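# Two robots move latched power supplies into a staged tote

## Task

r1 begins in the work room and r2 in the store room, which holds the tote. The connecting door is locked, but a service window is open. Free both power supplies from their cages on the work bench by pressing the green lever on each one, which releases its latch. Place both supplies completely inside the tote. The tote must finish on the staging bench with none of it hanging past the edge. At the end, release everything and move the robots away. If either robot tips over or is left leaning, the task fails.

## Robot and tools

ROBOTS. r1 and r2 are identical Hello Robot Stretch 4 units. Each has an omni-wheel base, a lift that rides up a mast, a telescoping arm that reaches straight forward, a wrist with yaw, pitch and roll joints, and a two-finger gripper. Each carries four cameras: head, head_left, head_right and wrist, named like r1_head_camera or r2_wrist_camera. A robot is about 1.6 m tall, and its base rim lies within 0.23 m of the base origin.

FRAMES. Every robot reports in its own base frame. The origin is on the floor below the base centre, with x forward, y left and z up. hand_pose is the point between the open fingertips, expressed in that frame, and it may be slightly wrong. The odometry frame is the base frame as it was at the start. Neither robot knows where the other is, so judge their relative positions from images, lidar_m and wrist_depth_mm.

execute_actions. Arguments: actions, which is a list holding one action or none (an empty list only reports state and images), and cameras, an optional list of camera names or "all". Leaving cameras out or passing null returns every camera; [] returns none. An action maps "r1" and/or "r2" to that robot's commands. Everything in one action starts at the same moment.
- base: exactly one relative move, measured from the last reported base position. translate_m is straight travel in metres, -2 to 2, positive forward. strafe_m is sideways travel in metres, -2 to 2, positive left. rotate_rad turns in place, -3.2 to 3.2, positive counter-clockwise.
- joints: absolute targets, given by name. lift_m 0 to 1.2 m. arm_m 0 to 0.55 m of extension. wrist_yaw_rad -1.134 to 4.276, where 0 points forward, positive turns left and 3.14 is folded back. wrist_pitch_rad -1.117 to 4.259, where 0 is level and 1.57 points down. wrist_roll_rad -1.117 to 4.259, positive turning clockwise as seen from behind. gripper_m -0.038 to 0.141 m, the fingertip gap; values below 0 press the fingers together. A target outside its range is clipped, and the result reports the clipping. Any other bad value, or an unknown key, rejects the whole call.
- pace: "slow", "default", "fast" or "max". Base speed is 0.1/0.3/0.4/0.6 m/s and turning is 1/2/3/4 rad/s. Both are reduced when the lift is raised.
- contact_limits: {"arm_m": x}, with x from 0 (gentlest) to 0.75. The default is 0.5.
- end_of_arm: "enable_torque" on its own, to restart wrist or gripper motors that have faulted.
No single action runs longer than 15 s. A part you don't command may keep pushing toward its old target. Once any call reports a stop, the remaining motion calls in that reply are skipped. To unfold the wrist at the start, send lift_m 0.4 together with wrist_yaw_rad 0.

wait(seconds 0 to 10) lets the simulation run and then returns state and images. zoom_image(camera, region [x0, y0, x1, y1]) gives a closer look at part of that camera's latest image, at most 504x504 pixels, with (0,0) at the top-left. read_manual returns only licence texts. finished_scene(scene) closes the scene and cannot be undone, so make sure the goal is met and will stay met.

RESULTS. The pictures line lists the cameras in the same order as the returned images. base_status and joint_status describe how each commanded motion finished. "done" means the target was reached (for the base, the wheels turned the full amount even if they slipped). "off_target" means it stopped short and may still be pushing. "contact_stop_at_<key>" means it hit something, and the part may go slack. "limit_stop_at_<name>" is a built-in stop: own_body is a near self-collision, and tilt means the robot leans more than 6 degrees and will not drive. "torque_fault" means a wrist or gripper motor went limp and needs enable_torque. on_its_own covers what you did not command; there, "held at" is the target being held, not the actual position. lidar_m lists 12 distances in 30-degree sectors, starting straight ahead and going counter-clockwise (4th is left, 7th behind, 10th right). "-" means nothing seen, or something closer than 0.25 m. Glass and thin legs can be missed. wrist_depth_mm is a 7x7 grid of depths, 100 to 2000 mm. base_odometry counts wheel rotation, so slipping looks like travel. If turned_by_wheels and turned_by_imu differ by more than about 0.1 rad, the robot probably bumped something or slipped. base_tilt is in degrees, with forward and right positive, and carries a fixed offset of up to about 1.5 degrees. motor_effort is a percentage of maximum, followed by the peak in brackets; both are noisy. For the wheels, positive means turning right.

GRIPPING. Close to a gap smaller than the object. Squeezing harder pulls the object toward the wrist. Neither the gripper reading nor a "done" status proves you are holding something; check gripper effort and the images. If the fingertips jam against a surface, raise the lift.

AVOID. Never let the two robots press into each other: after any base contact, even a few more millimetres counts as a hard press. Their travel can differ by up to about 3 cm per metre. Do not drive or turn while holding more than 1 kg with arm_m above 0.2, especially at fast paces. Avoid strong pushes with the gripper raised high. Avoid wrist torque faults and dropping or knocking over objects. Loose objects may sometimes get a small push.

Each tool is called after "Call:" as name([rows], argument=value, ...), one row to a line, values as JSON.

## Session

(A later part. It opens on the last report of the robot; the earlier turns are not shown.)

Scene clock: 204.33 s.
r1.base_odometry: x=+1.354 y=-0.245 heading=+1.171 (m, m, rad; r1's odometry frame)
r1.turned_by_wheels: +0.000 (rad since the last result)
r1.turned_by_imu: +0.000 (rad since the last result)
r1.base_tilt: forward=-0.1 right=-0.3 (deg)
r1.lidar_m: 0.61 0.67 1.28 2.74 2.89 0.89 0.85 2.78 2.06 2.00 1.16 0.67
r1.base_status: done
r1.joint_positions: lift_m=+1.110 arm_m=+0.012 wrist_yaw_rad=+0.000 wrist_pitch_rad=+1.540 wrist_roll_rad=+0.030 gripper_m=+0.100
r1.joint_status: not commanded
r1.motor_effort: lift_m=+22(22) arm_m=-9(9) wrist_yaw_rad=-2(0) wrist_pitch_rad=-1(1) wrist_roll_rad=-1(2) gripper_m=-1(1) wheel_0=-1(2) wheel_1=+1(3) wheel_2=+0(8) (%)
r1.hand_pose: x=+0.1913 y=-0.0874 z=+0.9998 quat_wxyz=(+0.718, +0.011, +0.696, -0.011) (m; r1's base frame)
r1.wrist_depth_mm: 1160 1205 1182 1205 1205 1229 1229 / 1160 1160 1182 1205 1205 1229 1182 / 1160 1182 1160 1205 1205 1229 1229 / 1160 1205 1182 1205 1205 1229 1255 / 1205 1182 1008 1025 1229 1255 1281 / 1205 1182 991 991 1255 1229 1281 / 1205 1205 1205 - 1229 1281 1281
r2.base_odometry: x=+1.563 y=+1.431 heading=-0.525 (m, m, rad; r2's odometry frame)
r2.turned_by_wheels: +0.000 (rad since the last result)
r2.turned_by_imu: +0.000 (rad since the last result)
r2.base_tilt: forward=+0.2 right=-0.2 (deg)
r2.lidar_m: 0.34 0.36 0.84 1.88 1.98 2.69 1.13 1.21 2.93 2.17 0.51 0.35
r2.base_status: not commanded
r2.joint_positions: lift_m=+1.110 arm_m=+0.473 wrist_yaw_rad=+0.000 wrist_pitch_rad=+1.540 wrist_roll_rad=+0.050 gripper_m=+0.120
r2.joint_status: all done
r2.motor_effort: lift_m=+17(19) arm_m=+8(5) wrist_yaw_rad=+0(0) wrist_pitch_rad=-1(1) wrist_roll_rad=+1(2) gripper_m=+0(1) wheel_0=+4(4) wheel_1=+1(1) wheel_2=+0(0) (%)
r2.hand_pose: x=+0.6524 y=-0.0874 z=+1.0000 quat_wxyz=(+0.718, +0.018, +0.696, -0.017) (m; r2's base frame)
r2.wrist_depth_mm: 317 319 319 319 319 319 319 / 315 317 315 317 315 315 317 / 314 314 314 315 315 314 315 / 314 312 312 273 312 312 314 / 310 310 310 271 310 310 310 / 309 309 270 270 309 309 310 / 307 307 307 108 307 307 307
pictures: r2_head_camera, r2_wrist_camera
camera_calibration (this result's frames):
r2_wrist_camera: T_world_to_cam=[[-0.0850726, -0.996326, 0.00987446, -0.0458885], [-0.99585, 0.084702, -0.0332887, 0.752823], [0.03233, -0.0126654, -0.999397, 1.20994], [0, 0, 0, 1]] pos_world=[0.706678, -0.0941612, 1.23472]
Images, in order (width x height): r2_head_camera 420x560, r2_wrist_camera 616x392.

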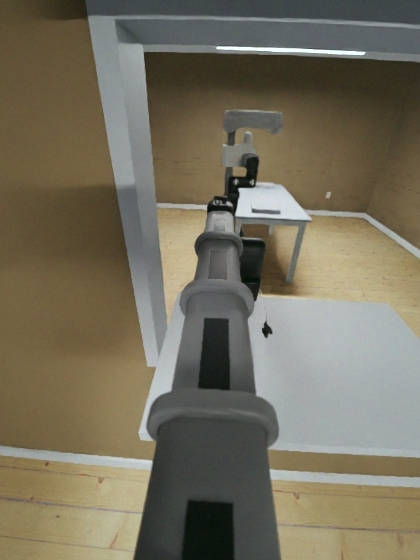

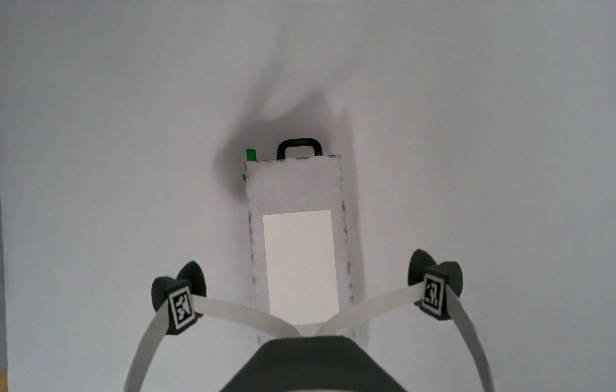

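Call:
execute_actions([
  {"r2":{"joints":{"lift_m":1.057,"gripper_m":0.10,"arm_m":0.47},"base":{"strafe_m":0.003}}},
], cameras=["r2_wrist_camera"])

Call:
execute_actions([
  {"r2":{"joints":{"lift_m":1.055,"gripper_m":0.01}}},
], cameras=["r2_wrist_camera"])

Call:
execute_actions([
  {"r2":{"joints":{"lift_m":1.09}}},
], cameras=["r2_wrist_camera"])

Scene clock: 205.60 s.
r1.base_odometry: x=+1.354 y=-0.245 heading=+1.171 (m, m, rad; r1's odometry frame)
r1.turned_by_wheels: +0.000 (rad since the last result)
r1.turned_by_imu: +0.000 (rad since the last result)
r1.base_tilt: forward=+0.0 right=-0.3 (deg)
r1.lidar_m: 0.60 0.67 1.27 2.73 2.88 0.86 0.85 2.79 2.05 1.99 1.20 0.64
r1.base_status: not commanded
r1.joint_positions: lift_m=+1.110 arm_m=+0.012 wrist_yaw_rad=+0.000 wrist_pitch_rad=+1.540 wrist_roll_rad=+0.030 gripper_m=+0.100
r1.joint_status: not commanded
r1.motor_effort: lift_m=+22(22) arm_m=-9(9) wrist_yaw_rad=-1(2) wrist_pitch_rad=-1(1) wrist_roll_rad=-1(1) gripper_m=+0(1) wheel_0=-1(1) wheel_1=+1(1) wheel_2=+0(0) (%)
r1.hand_pose: x=+0.1913 y=-0.0874 z=+0.9998 quat_wxyz=(+0.718, +0.011, +0.696, -0.011) (m; r1's base frame)
r1.wrist_depth_mm: 1160 1182 1182 1182 1229 1255 1229 / 1160 1160 1182 1182 1229 1229 1229 / 1182 1182 1182 1205 1229 1205 1229 / 1160 1160 1205 1229 1205 1255 1255 / 1182 1182 1008 991 1229 1255 1281 / 1160 1205 991 1008 1229 1255 1281 / 1205 1205 1229 - 1281 1255 1255
r2.base_odometry: x=+1.564 y=+1.434 heading=-0.525 (m, m, rad; r2's odometry frame)
r2.turned_by_wheels: +0.000 (rad since the last result)
r2.turned_by_imu: +0.000 (rad since the last result)
r2.base_tilt: forward=+0.2 right=-0.2 (deg)
r2.lidar_m: 0.34 0.38 0.86 1.88 1.97 2.69 1.12 1.19 2.97 2.16 0.54 0.37
r2.base_status: done
r2.joint_positions: lift_m=+1.057 arm_m=+0.471 wrist_yaw_rad=+0.000 wrist_pitch_rad=+1.540 wrist_roll_rad=+0.050 gripper_m=+0.100
r2.joint_status: all done
r2.motor_effort: lift_m=+17(17) arm_m=-8(6) wrist_yaw_rad=-1(0) wrist_pitch_rad=+0(0) wrist_roll_rad=-1(1) gripper_m=-1(1) wheel_0=+1(5) wheel_1=-2(5) wheel_2=+0(1) (%)
r2.hand_pose: x=+0.6512 y=-0.0874 z=+0.9471 quat_wxyz=(+0.718, +0.018, +0.696, -0.017) (m; r2's base frame)
r2.wrist_depth_mm: 264 264 265 265 265 265 265 / 263 263 264 264 264 264 264 / 260 262 262 223 262 262 263 / 259 260 259 220 260 262 260 / 258 258 258 219 258 258 259 / 257 257 199 218 217 257 258 / 255 256 255 108 256 256 256
pictures: r2_wrist_camera
camera_calibration (this result's frames):
r2_wrist_camera: T_world_to_cam=[[-0.0850904, -0.996324, 0.00988072, -0.0454662], [-0.995851, 0.0847206, -0.0332157, 0.749752], [0.0322565, -0.0126661, -0.999399, 1.15712], [0, 0, 0, 1]] pos_world=[0.705448, -0.0941624, 1.18177]
Images, in order (width x height): r2_wrist_camera 616x392.

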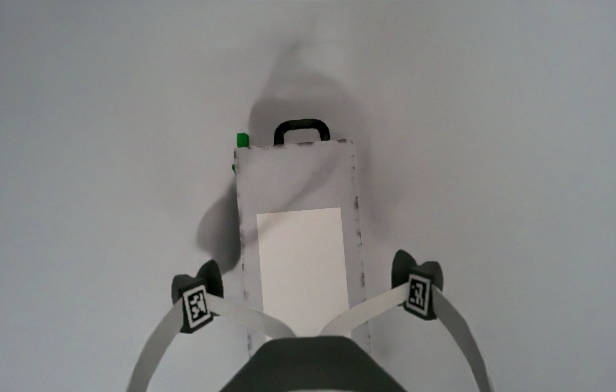

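Scene clock: 207.30 s.
r1.base_odometry: x=+1.354 y=-0.245 heading=+1.171 (m, m, rad; r1's odometry frame)
r1.turned_by_wheels: +0.000 (rad since the last result)
r1.turned_by_imu: +0.000 (rad since the last result)
r1.base_tilt: forward=-0.1 right=-0.3 (deg)
r1.lidar_m: 0.61 0.66 1.26 2.73 2.88 0.88 0.85 2.77 2.06 2.00 1.21 0.65
r1.base_status: not commanded
r1.joint_positions: lift_m=+1.110 arm_m=+0.012 wrist_yaw_rad=+0.000 wrist_pitch_rad=+1.540 wrist_roll_rad=+0.030 gripper_m=+0.100
r1.joint_status: not commanded
r1.motor_effort: lift_m=+22(22) arm_m=-9(9) wrist_yaw_rad=-1(2) wrist_pitch_rad=-1(2) wrist_roll_rad=+1(0) gripper_m=+0(1) wheel_0=-1(1) wheel_1=+1(1) wheel_2=+0(0) (%)
r1.hand_pose: x=+0.1913 y=-0.0874 z=+0.9998 quat_wxyz=(+0.718, +0.011, +0.696, -0.011) (m; r1's base frame)
r1.wrist_depth_mm: 1160 1160 1205 1182 1205 1229 1255 / 1160 1160 1182 1205 1229 1205 1255 / 1160 1182 1205 1205 1229 1255 1255 / 1160 1182 1205 1229 1229 1255 1255 / 1182 1182 991 1025 1205 1255 1255 / 1182 1205 1008 991 1229 1255 1229 / 1182 1205 1229 - 1229 1281 1281
r2.base_odometry: x=+1.564 y=+1.434 heading=-0.525 (m, m, rad; r2's odometry frame)
r2.turned_by_wheels: +0.000 (rad since the last result)
r2.turned_by_imu: +0.000 (rad since the last result)
r2.base_tilt: forward=+0.1 right=-0.2 (deg)
r2.lidar_m: 0.34 0.38 0.85 1.84 1.96 2.69 1.13 1.19 2.99 2.16 0.53 0.35
r2.base_status: not commanded
r2.joint_positions: lift_m=+1.055 arm_m=+0.471 wrist_yaw_rad=+0.000 wrist_pitch_rad=+1.540 wrist_roll_rad=+0.050 gripper_m=+0.010
r2.joint_status: all done
r2.motor_effort: lift_m=+20(19) arm_m=-8(8) wrist_yaw_rad=-1(1) wrist_pitch_rad=+0(2) wrist_roll_rad=-3(1) gripper_m=-24(22) wheel_0=+1(1) wheel_1=-2(2) wheel_2=+0(0) (%)
r2.hand_pose: x=+0.6511 y=-0.0874 z=+0.9448 quat_wxyz=(+0.718, +0.018, +0.696, -0.017) (m; r2's base frame)
r2.wrist_depth_mm: 259 259 259 259 259 260 260 / 258 258 258 258 258 258 258 / 257 257 256 208 257 257 257 / 255 256 255 206 255 256 256 / 254 255 254 205 254 254 255 / 253 253 198 204 191 253 254 / 252 251 252 108 252 252 252
pictures: r2_wrist_camera
camera_calibration (this result's frames):
r2_wrist_camera: T_world_to_cam=[[-0.0849362, -0.996337, 0.00989721, -0.0455638], [-0.99587, 0.0845684, -0.0330226, 0.749444], [0.0320647, -0.0126612, -0.999406, 1.15499], [0, 0, 0, 1]] pos_world=[0.705445, -0.0941527, 1.1795]
Images, in order (width x height): r2_wrist_camera 616x392.

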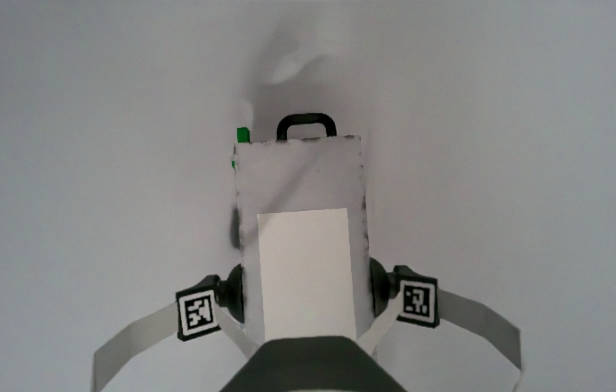

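Scene clock: 208.27 s.
r1.base_odometry: x=+1.354 y=-0.245 heading=+1.171 (m, m, rad; r1's odometry frame)
r1.turned_by_wheels: +0.000 (rad since the last result)
r1.turned_by_imu: +0.000 (rad since the last result)
r1.base_tilt: forward=+0.0 right=-0.3 (deg)
r1.lidar_m: 0.62 0.67 1.27 2.74 2.88 0.87 0.84 2.81 2.06 2.01 1.17 0.67
r1.base_status: not commanded
r1.joint_positions: lift_m=+1.110 arm_m=+0.012 wrist_yaw_rad=+0.000 wrist_pitch_rad=+1.540 wrist_roll_rad=+0.030 gripper_m=+0.100
r1.joint_status: not commanded
r1.motor_effort: lift_m=+22(22) arm_m=-9(9) wrist_yaw_rad=-1(2) wrist_pitch_rad=-1(3) wrist_roll_rad=-2(2) gripper_m=-1(1) wheel_0=-1(1) wheel_1=+1(1) wheel_2=+0(0) (%)
r1.hand_pose: x=+0.1913 y=-0.0874 z=+0.9998 quat_wxyz=(+0.718, +0.011, +0.696, -0.011) (m; r1's base frame)
r1.wrist_depth_mm: 1138 1182 1205 1205 1205 1229 1255 / 1160 1182 1160 1182 1205 1229 1229 / 1182 1182 1182 1229 1229 1255 1255 / 1160 1182 1205 1229 1229 1255 1255 / 1160 1182 991 1025 1229 1255 1255 / 1182 1205 1008 1008 1229 1255 1255 / 1160 1182 1205 - 1255 1281 1281
r2.base_odometry: x=+1.564 y=+1.434 heading=-0.525 (m, m, rad; r2's odometry frame)
r2.turned_by_wheels: +0.000 (rad since the last result)
r2.turned_by_imu: +0.000 (rad since the last result)
r2.base_tilt: forward=+0.2 right=-0.2 (deg)
r2.lidar_m: 0.35 0.38 0.84 1.84 1.93 2.68 1.15 1.20 3.00 2.15 0.53 0.38
r2.base_status: not commanded
r2.joint_positions: lift_m=+1.090 arm_m=+0.471 wrist_yaw_rad=+0.000 wrist_pitch_rad=+1.540 wrist_roll_rad=+0.050 gripper_m=+0.010
r2.joint_status: all done
r2.motor_effort: lift_m=+26(27) arm_m=-8(8) wrist_yaw_rad=-1(1) wrist_pitch_rad=-1(1) wrist_roll_rad=-1(1) gripper_m=-24(23) wheel_0=+1(1) wheel_1=-2(2) wheel_2=+0(0) (%)
r2.hand_pose: x=+0.6511 y=-0.0874 z=+0.9794 quat_wxyz=(+0.718, +0.018, +0.696, -0.017) (m; r2's base frame)
r2.wrist_depth_mm: 294 294 296 294 296 296 296 / 293 293 293 293 294 293 293 / 291 291 291 207 291 291 291 / 290 290 289 206 290 290 290 / 289 289 289 206 289 289 289 / 287 286 198 205 191 287 287 / 286 285 286 108 286 286 286
pictures: r2_wrist_camera
camera_calibration (this result's frames):
r2_wrist_camera: T_world_to_cam=[[-0.0849361, -0.996337, 0.00989829, -0.0459072], [-0.995871, 0.0845684, -0.0330099, 0.750565], [0.0320519, -0.0126612, -0.999406, 1.1895], [0, 0, 0, 1]] pos_world=[0.705441, -0.0941527, 1.21402]
Images, in order (width x height): r2_wrist_camera 616x392.

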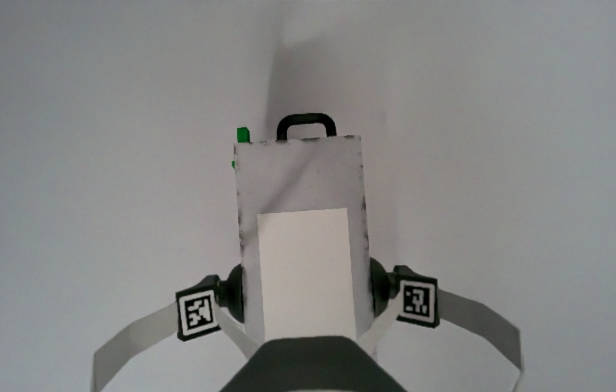

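Call:
execute_actions([
  {"r2":{"joints":{"arm_m":0.06},"base":{"translate_m":-0.55},"pace":"fast"}},
], cameras=[])

Call:
execute_actions([
  {"r2":{"joints":{"lift_m":0.75,"wrist_roll_rad":0.015},"base":{"strafe_m":0.225},"pace":"fast"}},
], cameras=["r2_head_right_camera"])

Scene clock: 211.60 s.
r1.base_odometry: x=+1.354 y=-0.245 heading=+1.171 (m, m, rad; r1's odometry frame)
r1.turned_by_wheels: +0.000 (rad since the last result)
r1.turned_by_imu: +0.000 (rad since the last result)
r1.base_tilt: forward=-0.1 right=-0.4 (deg)
r1.lidar_m: 0.62 0.65 1.29 2.74 2.86 0.86 0.84 2.79 2.07 2.00 1.20 0.66
r1.base_status: not commanded
r1.joint_positions: lift_m=+1.110 arm_m=+0.012 wrist_yaw_rad=+0.000 wrist_pitch_rad=+1.540 wrist_roll_rad=+0.030 gripper_m=+0.100
r1.joint_status: not commanded
r1.motor_effort: lift_m=+21(22) arm_m=-9(9) wrist_yaw_rad=-1(0) wrist_pitch_rad=-2(2) wrist_roll_rad=-1(1) gripper_m=-2(0) wheel_0=-1(1) wheel_1=+1(1) wheel_2=+0(0) (%)
r1.hand_pose: x=+0.1913 y=-0.0874 z=+0.9998 quat_wxyz=(+0.718, +0.011, +0.696, -0.011) (m; r1's base frame)
r1.wrist_depth_mm: 1160 1182 1182 1205 1205 1182 1255 / 1138 1182 1182 1205 1205 1229 1229 / 1182 1182 1160 1205 1229 1205 1229 / 1182 1182 1182 1182 1229 1229 1281 / 1160 1205 991 991 1255 1255 1255 / 1182 1182 1008 1008 1255 1255 1255 / 1182 1205 1229 - 1255 1281 1255
r2.base_odometry: x=+1.088 y=+1.709 heading=-0.525 (m, m, rad; r2's odometry frame)
r2.turned_by_wheels: +0.000 (rad since the last result)
r2.turned_by_imu: +0.000 (rad since the last result)
r2.base_tilt: forward=+0.1 right=-0.2 (deg)
r2.lidar_m: 0.32 1.17 1.66 1.86 1.94 2.70 0.62 0.61 0.84 2.84 1.63 0.91
r2.base_status: done
r2.joint_positions: lift_m=+1.090 arm_m=+0.061 wrist_yaw_rad=+0.000 wrist_pitch_rad=+1.540 wrist_roll_rad=+0.050 gripper_m=+0.010
r2.joint_status: all done
r2.motor_effort: lift_m=+25(26) arm_m=-7(8) wrist_yaw_rad=+0(2) wrist_pitch_rad=-2(2) wrist_roll_rad=-2(0) gripper_m=-23(24) wheel_0=-4(8) wheel_1=-3(6) wheel_2=+2(13) (%)
r2.hand_pose: x=+0.2410 y=-0.0874 z=+0.9794 quat_wxyz=(+0.718, +0.018, +0.696, -0.017) (m; r2's base frame)
r2.wrist_depth_mm: 1205 1182 1205 1205 1205 1205 1205 / 1205 1182 1205 1205 1205 1182 1182 / 1205 1182 1205 208 1205 1205 1182 / 1205 1182 1182 207 1182 1182 1182 / 1182 1182 1182 206 1160 1182 1182 / 1160 1160 198 204 191 1182 1160 / 1182 1160 1182 108 1160 1160 1182
pictures: none
No camera images: the call's "cameras" was empty. Leave "cameras" out to get every camera's image.

Scene clock: 213.57 s.
r1.base_odometry: x=+1.354 y=-0.245 heading=+1.171 (m, m, rad; r1's odometry frame)
r1.turned_by_wheels: +0.000 (rad since the last result)
r1.turned_by_imu: +0.000 (rad since the last result)
r1.base_tilt: forward=+0.0 right=-0.4 (deg)
r1.lidar_m: 0.63 0.68 1.28 2.72 2.88 0.84 0.83 2.82 2.05 1.99 1.19 0.66
r1.base_status: not commanded
r1.joint_positions: lift_m=+1.110 arm_m=+0.012 wrist_yaw_rad=+0.000 wrist_pitch_rad=+1.540 wrist_roll_rad=+0.030 gripper_m=+0.100
r1.joint_status: not commanded
r1.motor_effort: lift_m=+22(22) arm_m=-9(9) wrist_yaw_rad=-1(1) wrist_pitch_rad=-2(1) wrist_roll_rad=-4(1) gripper_m=-2(1) wheel_0=-1(1) wheel_1=+1(1) wheel_2=+0(0) (%)
r1.hand_pose: x=+0.1913 y=-0.0874 z=+0.9998 quat_wxyz=(+0.718, +0.011, +0.696, -0.011) (m; r1's base frame)
r1.wrist_depth_mm: 1160 1182 1160 1205 1182 1205 1255 / 1138 1182 1205 1229 1229 1229 1229 / 1182 1160 1205 1205 1205 1255 1255 / 1182 1182 1182 1229 1229 1255 1255 / 1160 1182 991 1008 1205 1255 1281 / 1182 1205 991 1008 1229 1255 1308 / 1182 1205 1205 - 1255 1281 1281
r2.base_odometry: x=+1.201 y=+1.904 heading=-0.525 (m, m, rad; r2's odometry frame)
r2.turned_by_wheels: +0.000 (rad since the last result)
r2.turned_by_imu: +0.000 (rad since the last result)
r2.base_tilt: forward=+0.2 right=-0.2 (deg)
r2.lidar_m: 0.88 1.19 1.65 1.65 1.74 2.41 1.36 0.69 0.85 3.08 1.29 0.96
r2.base_status: done
r2.joint_positions: lift_m=+0.750 arm_m=+0.061 wrist_yaw_rad=+0.000 wrist_pitch_rad=+1.540 wrist_roll_rad=+0.015 gripper_m=+0.010
r2.joint_status: all done
r2.motor_effort: lift_m=+21(22) arm_m=-8(8) wrist_yaw_rad=+0(1) wrist_pitch_rad=-1(1) wrist_roll_rad=-3(6) gripper_m=-24(24) wheel_0=-1(13) wheel_1=-1(9) wheel_2=+0(2) (%)
r2.hand_pose: x=+0.2410 y=-0.0874 z=+0.6398 quat_wxyz=(+0.718, +0.006, +0.696, -0.005) (m; r2's base frame)
r2.wrist_depth_mm: 866 866 866 866 878 866 866 / 866 866 866 866 866 866 878 / 866 854 866 208 854 866 866 / 854 866 854 206 854 866 854 / 854 854 842 206 854 854 854 / 842 842 198 205 198 842 842 / 842 640 634 108 842 842 842
pictures: r2_head_right_camera
Images, in order (width x height): r2_head_right_camera 420x672.

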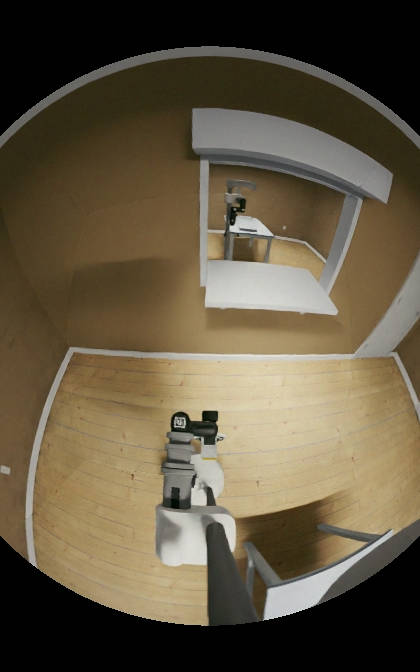

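Call:
execute_actions([
  {"r2":{"joints":{"lift_m":1.05},"base":{"translate_m":-1.31},"pace":"max"}},
], cameras=[])

Call:
execute_actions([
  {"r2":{"base":{"rotate_rad":-1.565}}},
], cameras=["r2_head_camera"])

Scene clock: 218.23 s.
r1.base_odometry: x=+1.354 y=-0.245 heading=+1.171 (m, m, rad; r1's odometry frame)
r1.turned_by_wheels: +0.000 (rad since the last result)
r1.turned_by_imu: +0.001 (rad since the last result)
r1.base_tilt: forward=-0.1 right=-0.3 (deg)
r1.lidar_m: 0.62 0.67 1.27 2.73 2.87 0.88 0.83 2.79 2.06 1.99 1.20 0.66
r1.base_status: not commanded
r1.joint_positions: lift_m=+1.110 arm_m=+0.012 wrist_yaw_rad=+0.000 wrist_pitch_rad=+1.540 wrist_roll_rad=+0.030 gripper_m=+0.100
r1.joint_status: not commanded
r1.motor_effort: lift_m=+21(22) arm_m=-9(9) wrist_yaw_rad=-2(2) wrist_pitch_rad=-1(2) wrist_roll_rad=+1(1) gripper_m=-1(2) wheel_0=-1(1) wheel_1=+1(1) wheel_2=+0(0) (%)
r1.hand_pose: x=+0.1913 y=-0.0874 z=+0.9998 quat_wxyz=(+0.718, +0.011, +0.696, -0.011) (m; r1's base frame)
r1.wrist_depth_mm: 1160 1182 1160 1205 1229 1205 1255 / 1160 1160 1205 1182 1205 1205 1229 / 1182 1182 1160 1229 1229 1205 1281 / 1160 1182 1229 1205 1229 1205 1281 / 1182 1182 991 1008 1205 1255 1308 / 1182 1205 991 991 1255 1255 1255 / 1205 1182 1205 - 1229 1255 1281
r2.base_odometry: x=+0.068 y=+2.561 heading=-0.526 (m, m, rad; r2's odometry frame)
r2.turned_by_wheels: +0.000 (rad since the last result)
r2.turned_by_imu: -0.001 (rad since the last result)
r2.base_tilt: forward=+0.1 right=-0.2 (deg)
r2.lidar_m: 2.21 2.34 1.74 1.64 1.73 1.94 1.85 0.47 0.34 0.30 0.32 0.34
r2.base_status: done
r2.joint_positions: lift_m=+1.050 arm_m=+0.061 wrist_yaw_rad=+0.000 wrist_pitch_rad=+1.540 wrist_roll_rad=+0.015 gripper_m=+0.010
r2.joint_status: all done
r2.motor_effort: lift_m=+24(29) arm_m=-8(8) wrist_yaw_rad=+0(0) wrist_pitch_rad=-1(3) wrist_roll_rad=-2(2) gripper_m=-24(22) wheel_0=-4(8) wheel_1=-2(8) wheel_2=-1(13) (%)
r2.hand_pose: x=+0.2410 y=-0.0874 z=+0.9395 quat_wxyz=(+0.718, +0.006, +0.696, -0.005) (m; r2's base frame)
r2.wrist_depth_mm: 1160 1160 1160 1182 1182 1160 410 / 1160 1160 1160 1160 1160 1160 407 / 1138 1160 1160 207 1138 1138 407 / 1160 1138 1138 206 1138 1138 404 / 1138 1160 1138 206 1008 1138 402 / 1138 1138 198 205 188 1138 399 / 1118 1138 1118 108 976 1138 397
pictures: none
No camera images: the call's "cameras" was empty. Leave "cameras" out to get every camera's image.

Scene clock: 220.60 s.
r1.base_odometry: x=+1.354 y=-0.245 heading=+1.171 (m, m, rad; r1's odometry frame)
r1.turned_by_wheels: +0.000 (rad since the last result)
r1.turned_by_imu: +0.000 (rad since the last result)
r1.base_tilt: forward=-0.1 right=-0.3 (deg)
r1.lidar_m: 0.62 0.67 1.27 2.74 2.87 0.87 0.83 2.77 2.06 2.00 1.21 0.65
r1.base_status: not commanded
r1.joint_positions: lift_m=+1.110 arm_m=+0.012 wrist_yaw_rad=+0.000 wrist_pitch_rad=+1.540 wrist_roll_rad=+0.030 gripper_m=+0.100
r1.joint_status: not commanded
r1.motor_effort: lift_m=+22(22) arm_m=-9(9) wrist_yaw_rad=-2(1) wrist_pitch_rad=-2(1) wrist_roll_rad=-2(2) gripper_m=+0(1) wheel_0=-1(1) wheel_1=+2(1) wheel_2=+0(0) (%)
r1.hand_pose: x=+0.1913 y=-0.0874 z=+0.9998 quat_wxyz=(+0.718, +0.011, +0.696, -0.011) (m; r1's base frame)
r1.wrist_depth_mm: 1138 1160 1182 1205 1205 1205 1229 / 1160 1182 1182 1229 1205 1205 1255 / 1182 1160 1182 1229 1205 1229 1229 / 1182 1182 1205 1229 1255 1281 1255 / 1182 1205 991 1008 1255 1255 1255 / 1182 1205 976 1008 1229 1255 1255 / 1205 1160 1229 - 1255 1255 1255
r2.base_odometry: x=+0.068 y=+2.561 heading=-2.090 (m, m, rad; r2's odometry frame)
r2.turned_by_wheels: -1.564 (rad since the last result)
r2.turned_by_imu: -1.577 (rad since the last result)
r2.base_tilt: forward=+0.1 right=-0.2 (deg)
r2.lidar_m: 0.30 0.35 0.49 2.22 2.31 1.72 1.65 1.73 1.93 1.84 0.45 0.32
r2.base_status: done
r2.joint_positions: lift_m=+1.050 arm_m=+0.061 wrist_yaw_rad=+0.000 wrist_pitch_rad=+1.540 wrist_roll_rad=+0.015 gripper_m=+0.010
r2.joint_status: not commanded
r2.motor_effort: lift_m=+24(24) arm_m=-8(8) wrist_yaw_rad=+0(0) wrist_pitch_rad=-2(2) wrist_roll_rad=-2(3) gripper_m=-23(24) wheel_0=+4(7) wheel_1=+4(8) wheel_2=+3(8) (%)
r2.hand_pose: x=+0.2410 y=-0.0874 z=+0.9395 quat_wxyz=(+0.718, +0.006, +0.696, -0.005) (m; r2's base frame)
r2.wrist_depth_mm: 410 410 407 410 410 410 413 / 407 407 407 407 410 407 410 / 404 407 404 208 407 407 404 / 1160 1138 1138 206 1138 1138 1138 / 1138 1138 1138 206 1138 1118 1138 / 1118 1138 198 205 187 1138 1138 / 1118 1118 1138 108 1118 1138 1138
pictures: r2_head_camera
Images, in order (width x height): r2_head_camera 420x560.

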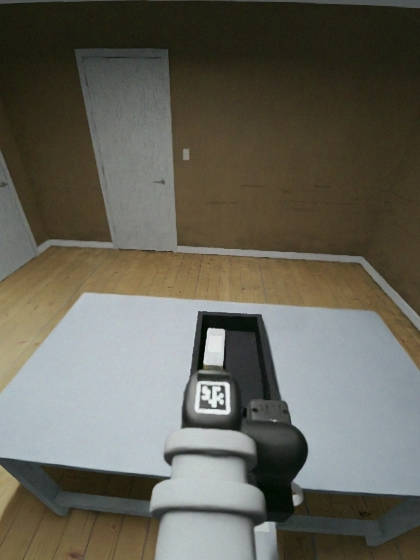

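Call:
execute_actions([
  {"r2":{"joints":{"arm_m":0.43}}},
], cameras=["r2_wrist_camera","r2_head_camera"])

Scene clock: 222.87 s.
r1.base_odometry: x=+1.354 y=-0.245 heading=+1.171 (m, m, rad; r1's odometry frame)
r1.turned_by_wheels: +0.000 (rad since the last result)
r1.turned_by_imu: +0.000 (rad since the last result)
r1.base_tilt: forward=-0.1 right=-0.4 (deg)
r1.lidar_m: 0.62 0.66 1.28 2.72 2.89 0.87 0.84 2.82 2.06 2.01 1.18 0.65
r1.base_status: not commanded
r1.joint_positions: lift_m=+1.110 arm_m=+0.012 wrist_yaw_rad=+0.000 wrist_pitch_rad=+1.540 wrist_roll_rad=+0.030 gripper_m=+0.100
r1.joint_status: not commanded
r1.motor_effort: lift_m=+22(22) arm_m=-9(9) wrist_yaw_rad=-1(1) wrist_pitch_rad=-2(2) wrist_roll_rad=+0(1) gripper_m=-1(0) wheel_0=-2(1) wheel_1=+1(1) wheel_2=+0(0) (%)
r1.hand_pose: x=+0.1913 y=-0.0874 z=+0.9998 quat_wxyz=(+0.718, +0.011, +0.696, -0.011) (m; r1's base frame)
r1.wrist_depth_mm: 1138 1160 1182 1205 1205 1229 1229 / 1160 1182 1182 1205 1229 1229 1255 / 1160 1160 1182 1205 1205 1229 1229 / 1160 1160 1182 1229 1205 1229 1281 / 1182 1205 991 1025 1255 1255 1229 / 1205 1205 1008 1008 1281 1255 1281 / 1205 1205 1205 - 1229 1255 1281
r2.base_odometry: x=+0.068 y=+2.561 heading=-2.090 (m, m, rad; r2's odometry frame)
r2.turned_by_wheels: +0.000 (rad since the last result)
r2.turned_by_imu: +0.001 (rad since the last result)
r2.base_tilt: forward=+0.1 right=-0.3 (deg)
r2.lidar_m: 0.30 0.34 0.49 2.19 2.34 1.72 1.66 1.75 1.95 1.86 0.47 0.34
r2.base_status: not commanded
r2.joint_positions: lift_m=+1.050 arm_m=+0.429 wrist_yaw_rad=+0.000 wrist_pitch_rad=+1.540 wrist_roll_rad=+0.015 gripper_m=+0.010
r2.joint_status: all done
r2.motor_effort: lift_m=+24(24) arm_m=+8(9) wrist_yaw_rad=-1(1) wrist_pitch_rad=+0(4) wrist_roll_rad=+0(0) gripper_m=-24(23) wheel_0=+4(4) wheel_1=+4(3) wheel_2=+3(3) (%)
r2.hand_pose: x=+0.6084 y=-0.0874 z=+0.9395 quat_wxyz=(+0.718, +0.005, +0.696, -0.005) (m; r2's base frame)
r2.wrist_depth_mm: 407 359 382 404 389 407 410 / 404 353 364 402 402 404 407 / 404 345 359 208 327 402 404 / 402 368 359 207 330 402 402 / 399 359 397 205 312 399 399 / 397 327 198 205 190 394 397 / 394 309 347 108 310 394 397
pictures: r2_head_camera, r2_wrist_camera
camera_calibration (this result's frames):
r2_wrist_camera: T_world_to_cam=[[-0.0506635, -0.998656, 0.0109343, -0.0711676], [-0.998179, 0.0502741, -0.0333494, 0.705459], [0.0327549, -0.012604, -0.999384, 1.15056], [0, 0, 0, 1]] pos_world=[0.662882, -0.0920367, 1.17415]
Images, in order (width x height): r2_head_camera 420x560, r2_wrist_camera 616x392.

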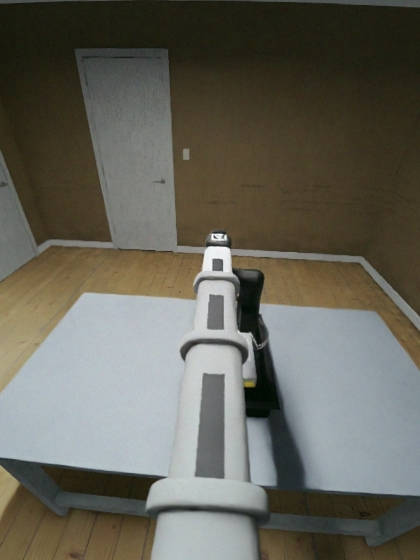

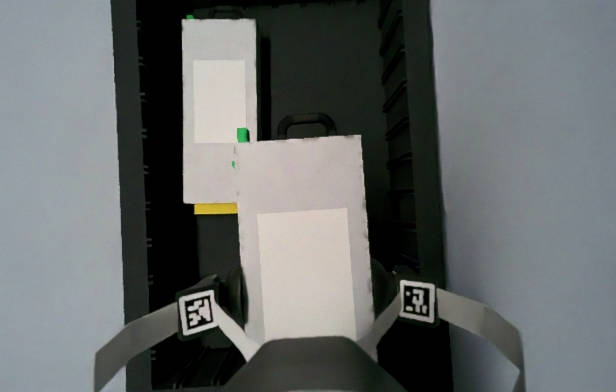

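Call:
execute_actions([
  {"r2":{"joints":{"arm_m":0.442,"lift_m":0.985},"base":{"strafe_m":0.002}}},
], cameras=["r2_wrist_camera"])

Scene clock: 224.97 s.
r1.base_odometry: x=+1.354 y=-0.245 heading=+1.171 (m, m, rad; r1's odometry frame)
r1.turned_by_wheels: +0.000 (rad since the last result)
r1.turned_by_imu: +0.000 (rad since the last result)
r1.base_tilt: forward=+0.0 right=-0.4 (deg)
r1.lidar_m: 0.63 0.66 1.26 2.73 2.86 0.87 0.82 2.79 2.08 2.01 1.20 0.65
r1.base_status: not commanded
r1.joint_positions: lift_m=+1.110 arm_m=+0.012 wrist_yaw_rad=+0.000 wrist_pitch_rad=+1.540 wrist_roll_rad=+0.030 gripper_m=+0.100
r1.joint_status: not commanded
r1.motor_effort: lift_m=+22(21) arm_m=-9(9) wrist_yaw_rad=-1(0) wrist_pitch_rad=-2(1) wrist_roll_rad=+0(0) gripper_m=-2(1) wheel_0=-1(1) wheel_1=+1(1) wheel_2=+0(0) (%)
r1.hand_pose: x=+0.1913 y=-0.0874 z=+0.9998 quat_wxyz=(+0.718, +0.011, +0.696, -0.011) (m; r1's base frame)
r1.wrist_depth_mm: 1160 1160 1160 1205 1205 1229 1229 / 1160 1182 1182 1205 1205 1255 1229 / 1182 1160 1205 1205 1229 1229 1229 / 1160 1205 1205 1205 1229 1205 1255 / 1160 1205 1025 1008 1229 1255 1281 / 1160 1205 1008 1008 1255 1255 1281 / 1182 1205 1229 - 1255 1281 1281
r2.base_odometry: x=+0.070 y=+2.560 heading=-2.090 (m, m, rad; r2's odometry frame)
r2.turned_by_wheels: +0.000 (rad since the last result)
r2.turned_by_imu: +0.001 (rad since the last result)
r2.base_tilt: forward=+0.1 right=-0.2 (deg)
r2.lidar_m: 0.30 0.33 0.47 2.22 2.30 1.72 1.65 1.73 1.95 1.86 0.46 0.33
r2.base_status: done
r2.joint_positions: lift_m=+0.985 arm_m=+0.441 wrist_yaw_rad=+0.000 wrist_pitch_rad=+1.540 wrist_roll_rad=+0.015 gripper_m=+0.010
r2.joint_status: all done
r2.motor_effort: lift_m=+20(23) arm_m=+8(4) wrist_yaw_rad=-1(1) wrist_pitch_rad=-1(2) wrist_roll_rad=-2(2) gripper_m=-24(23) wheel_0=+2(5) wheel_1=-1(8) wheel_2=+0(3) (%)
r2.hand_pose: x=+0.6204 y=-0.0874 z=+0.8748 quat_wxyz=(+0.718, +0.005, +0.696, -0.005) (m; r2's base frame)
r2.wrist_depth_mm: 342 298 300 340 340 343 343 / 340 297 298 338 338 342 342 / 338 291 297 208 334 340 340 / 336 285 294 206 334 338 338 / 334 281 332 206 310 334 336 / 334 247 198 204 187 248 334 / 332 254 329 108 325 246 334
pictures: r2_wrist_camera
camera_calibration (this result's frames):
r2_wrist_camera: T_world_to_cam=[[-0.0507867, -0.99865, 0.0109449, -0.0697904], [-0.998179, 0.0503996, -0.0331418, 0.715022], [0.0325454, -0.0126082, -0.999391, 1.08567], [0, 0, 0, 1]] pos_world=[0.674842, -0.0920447, 1.10947]
Images, in order (width x height): r2_wrist_camera 616x392.

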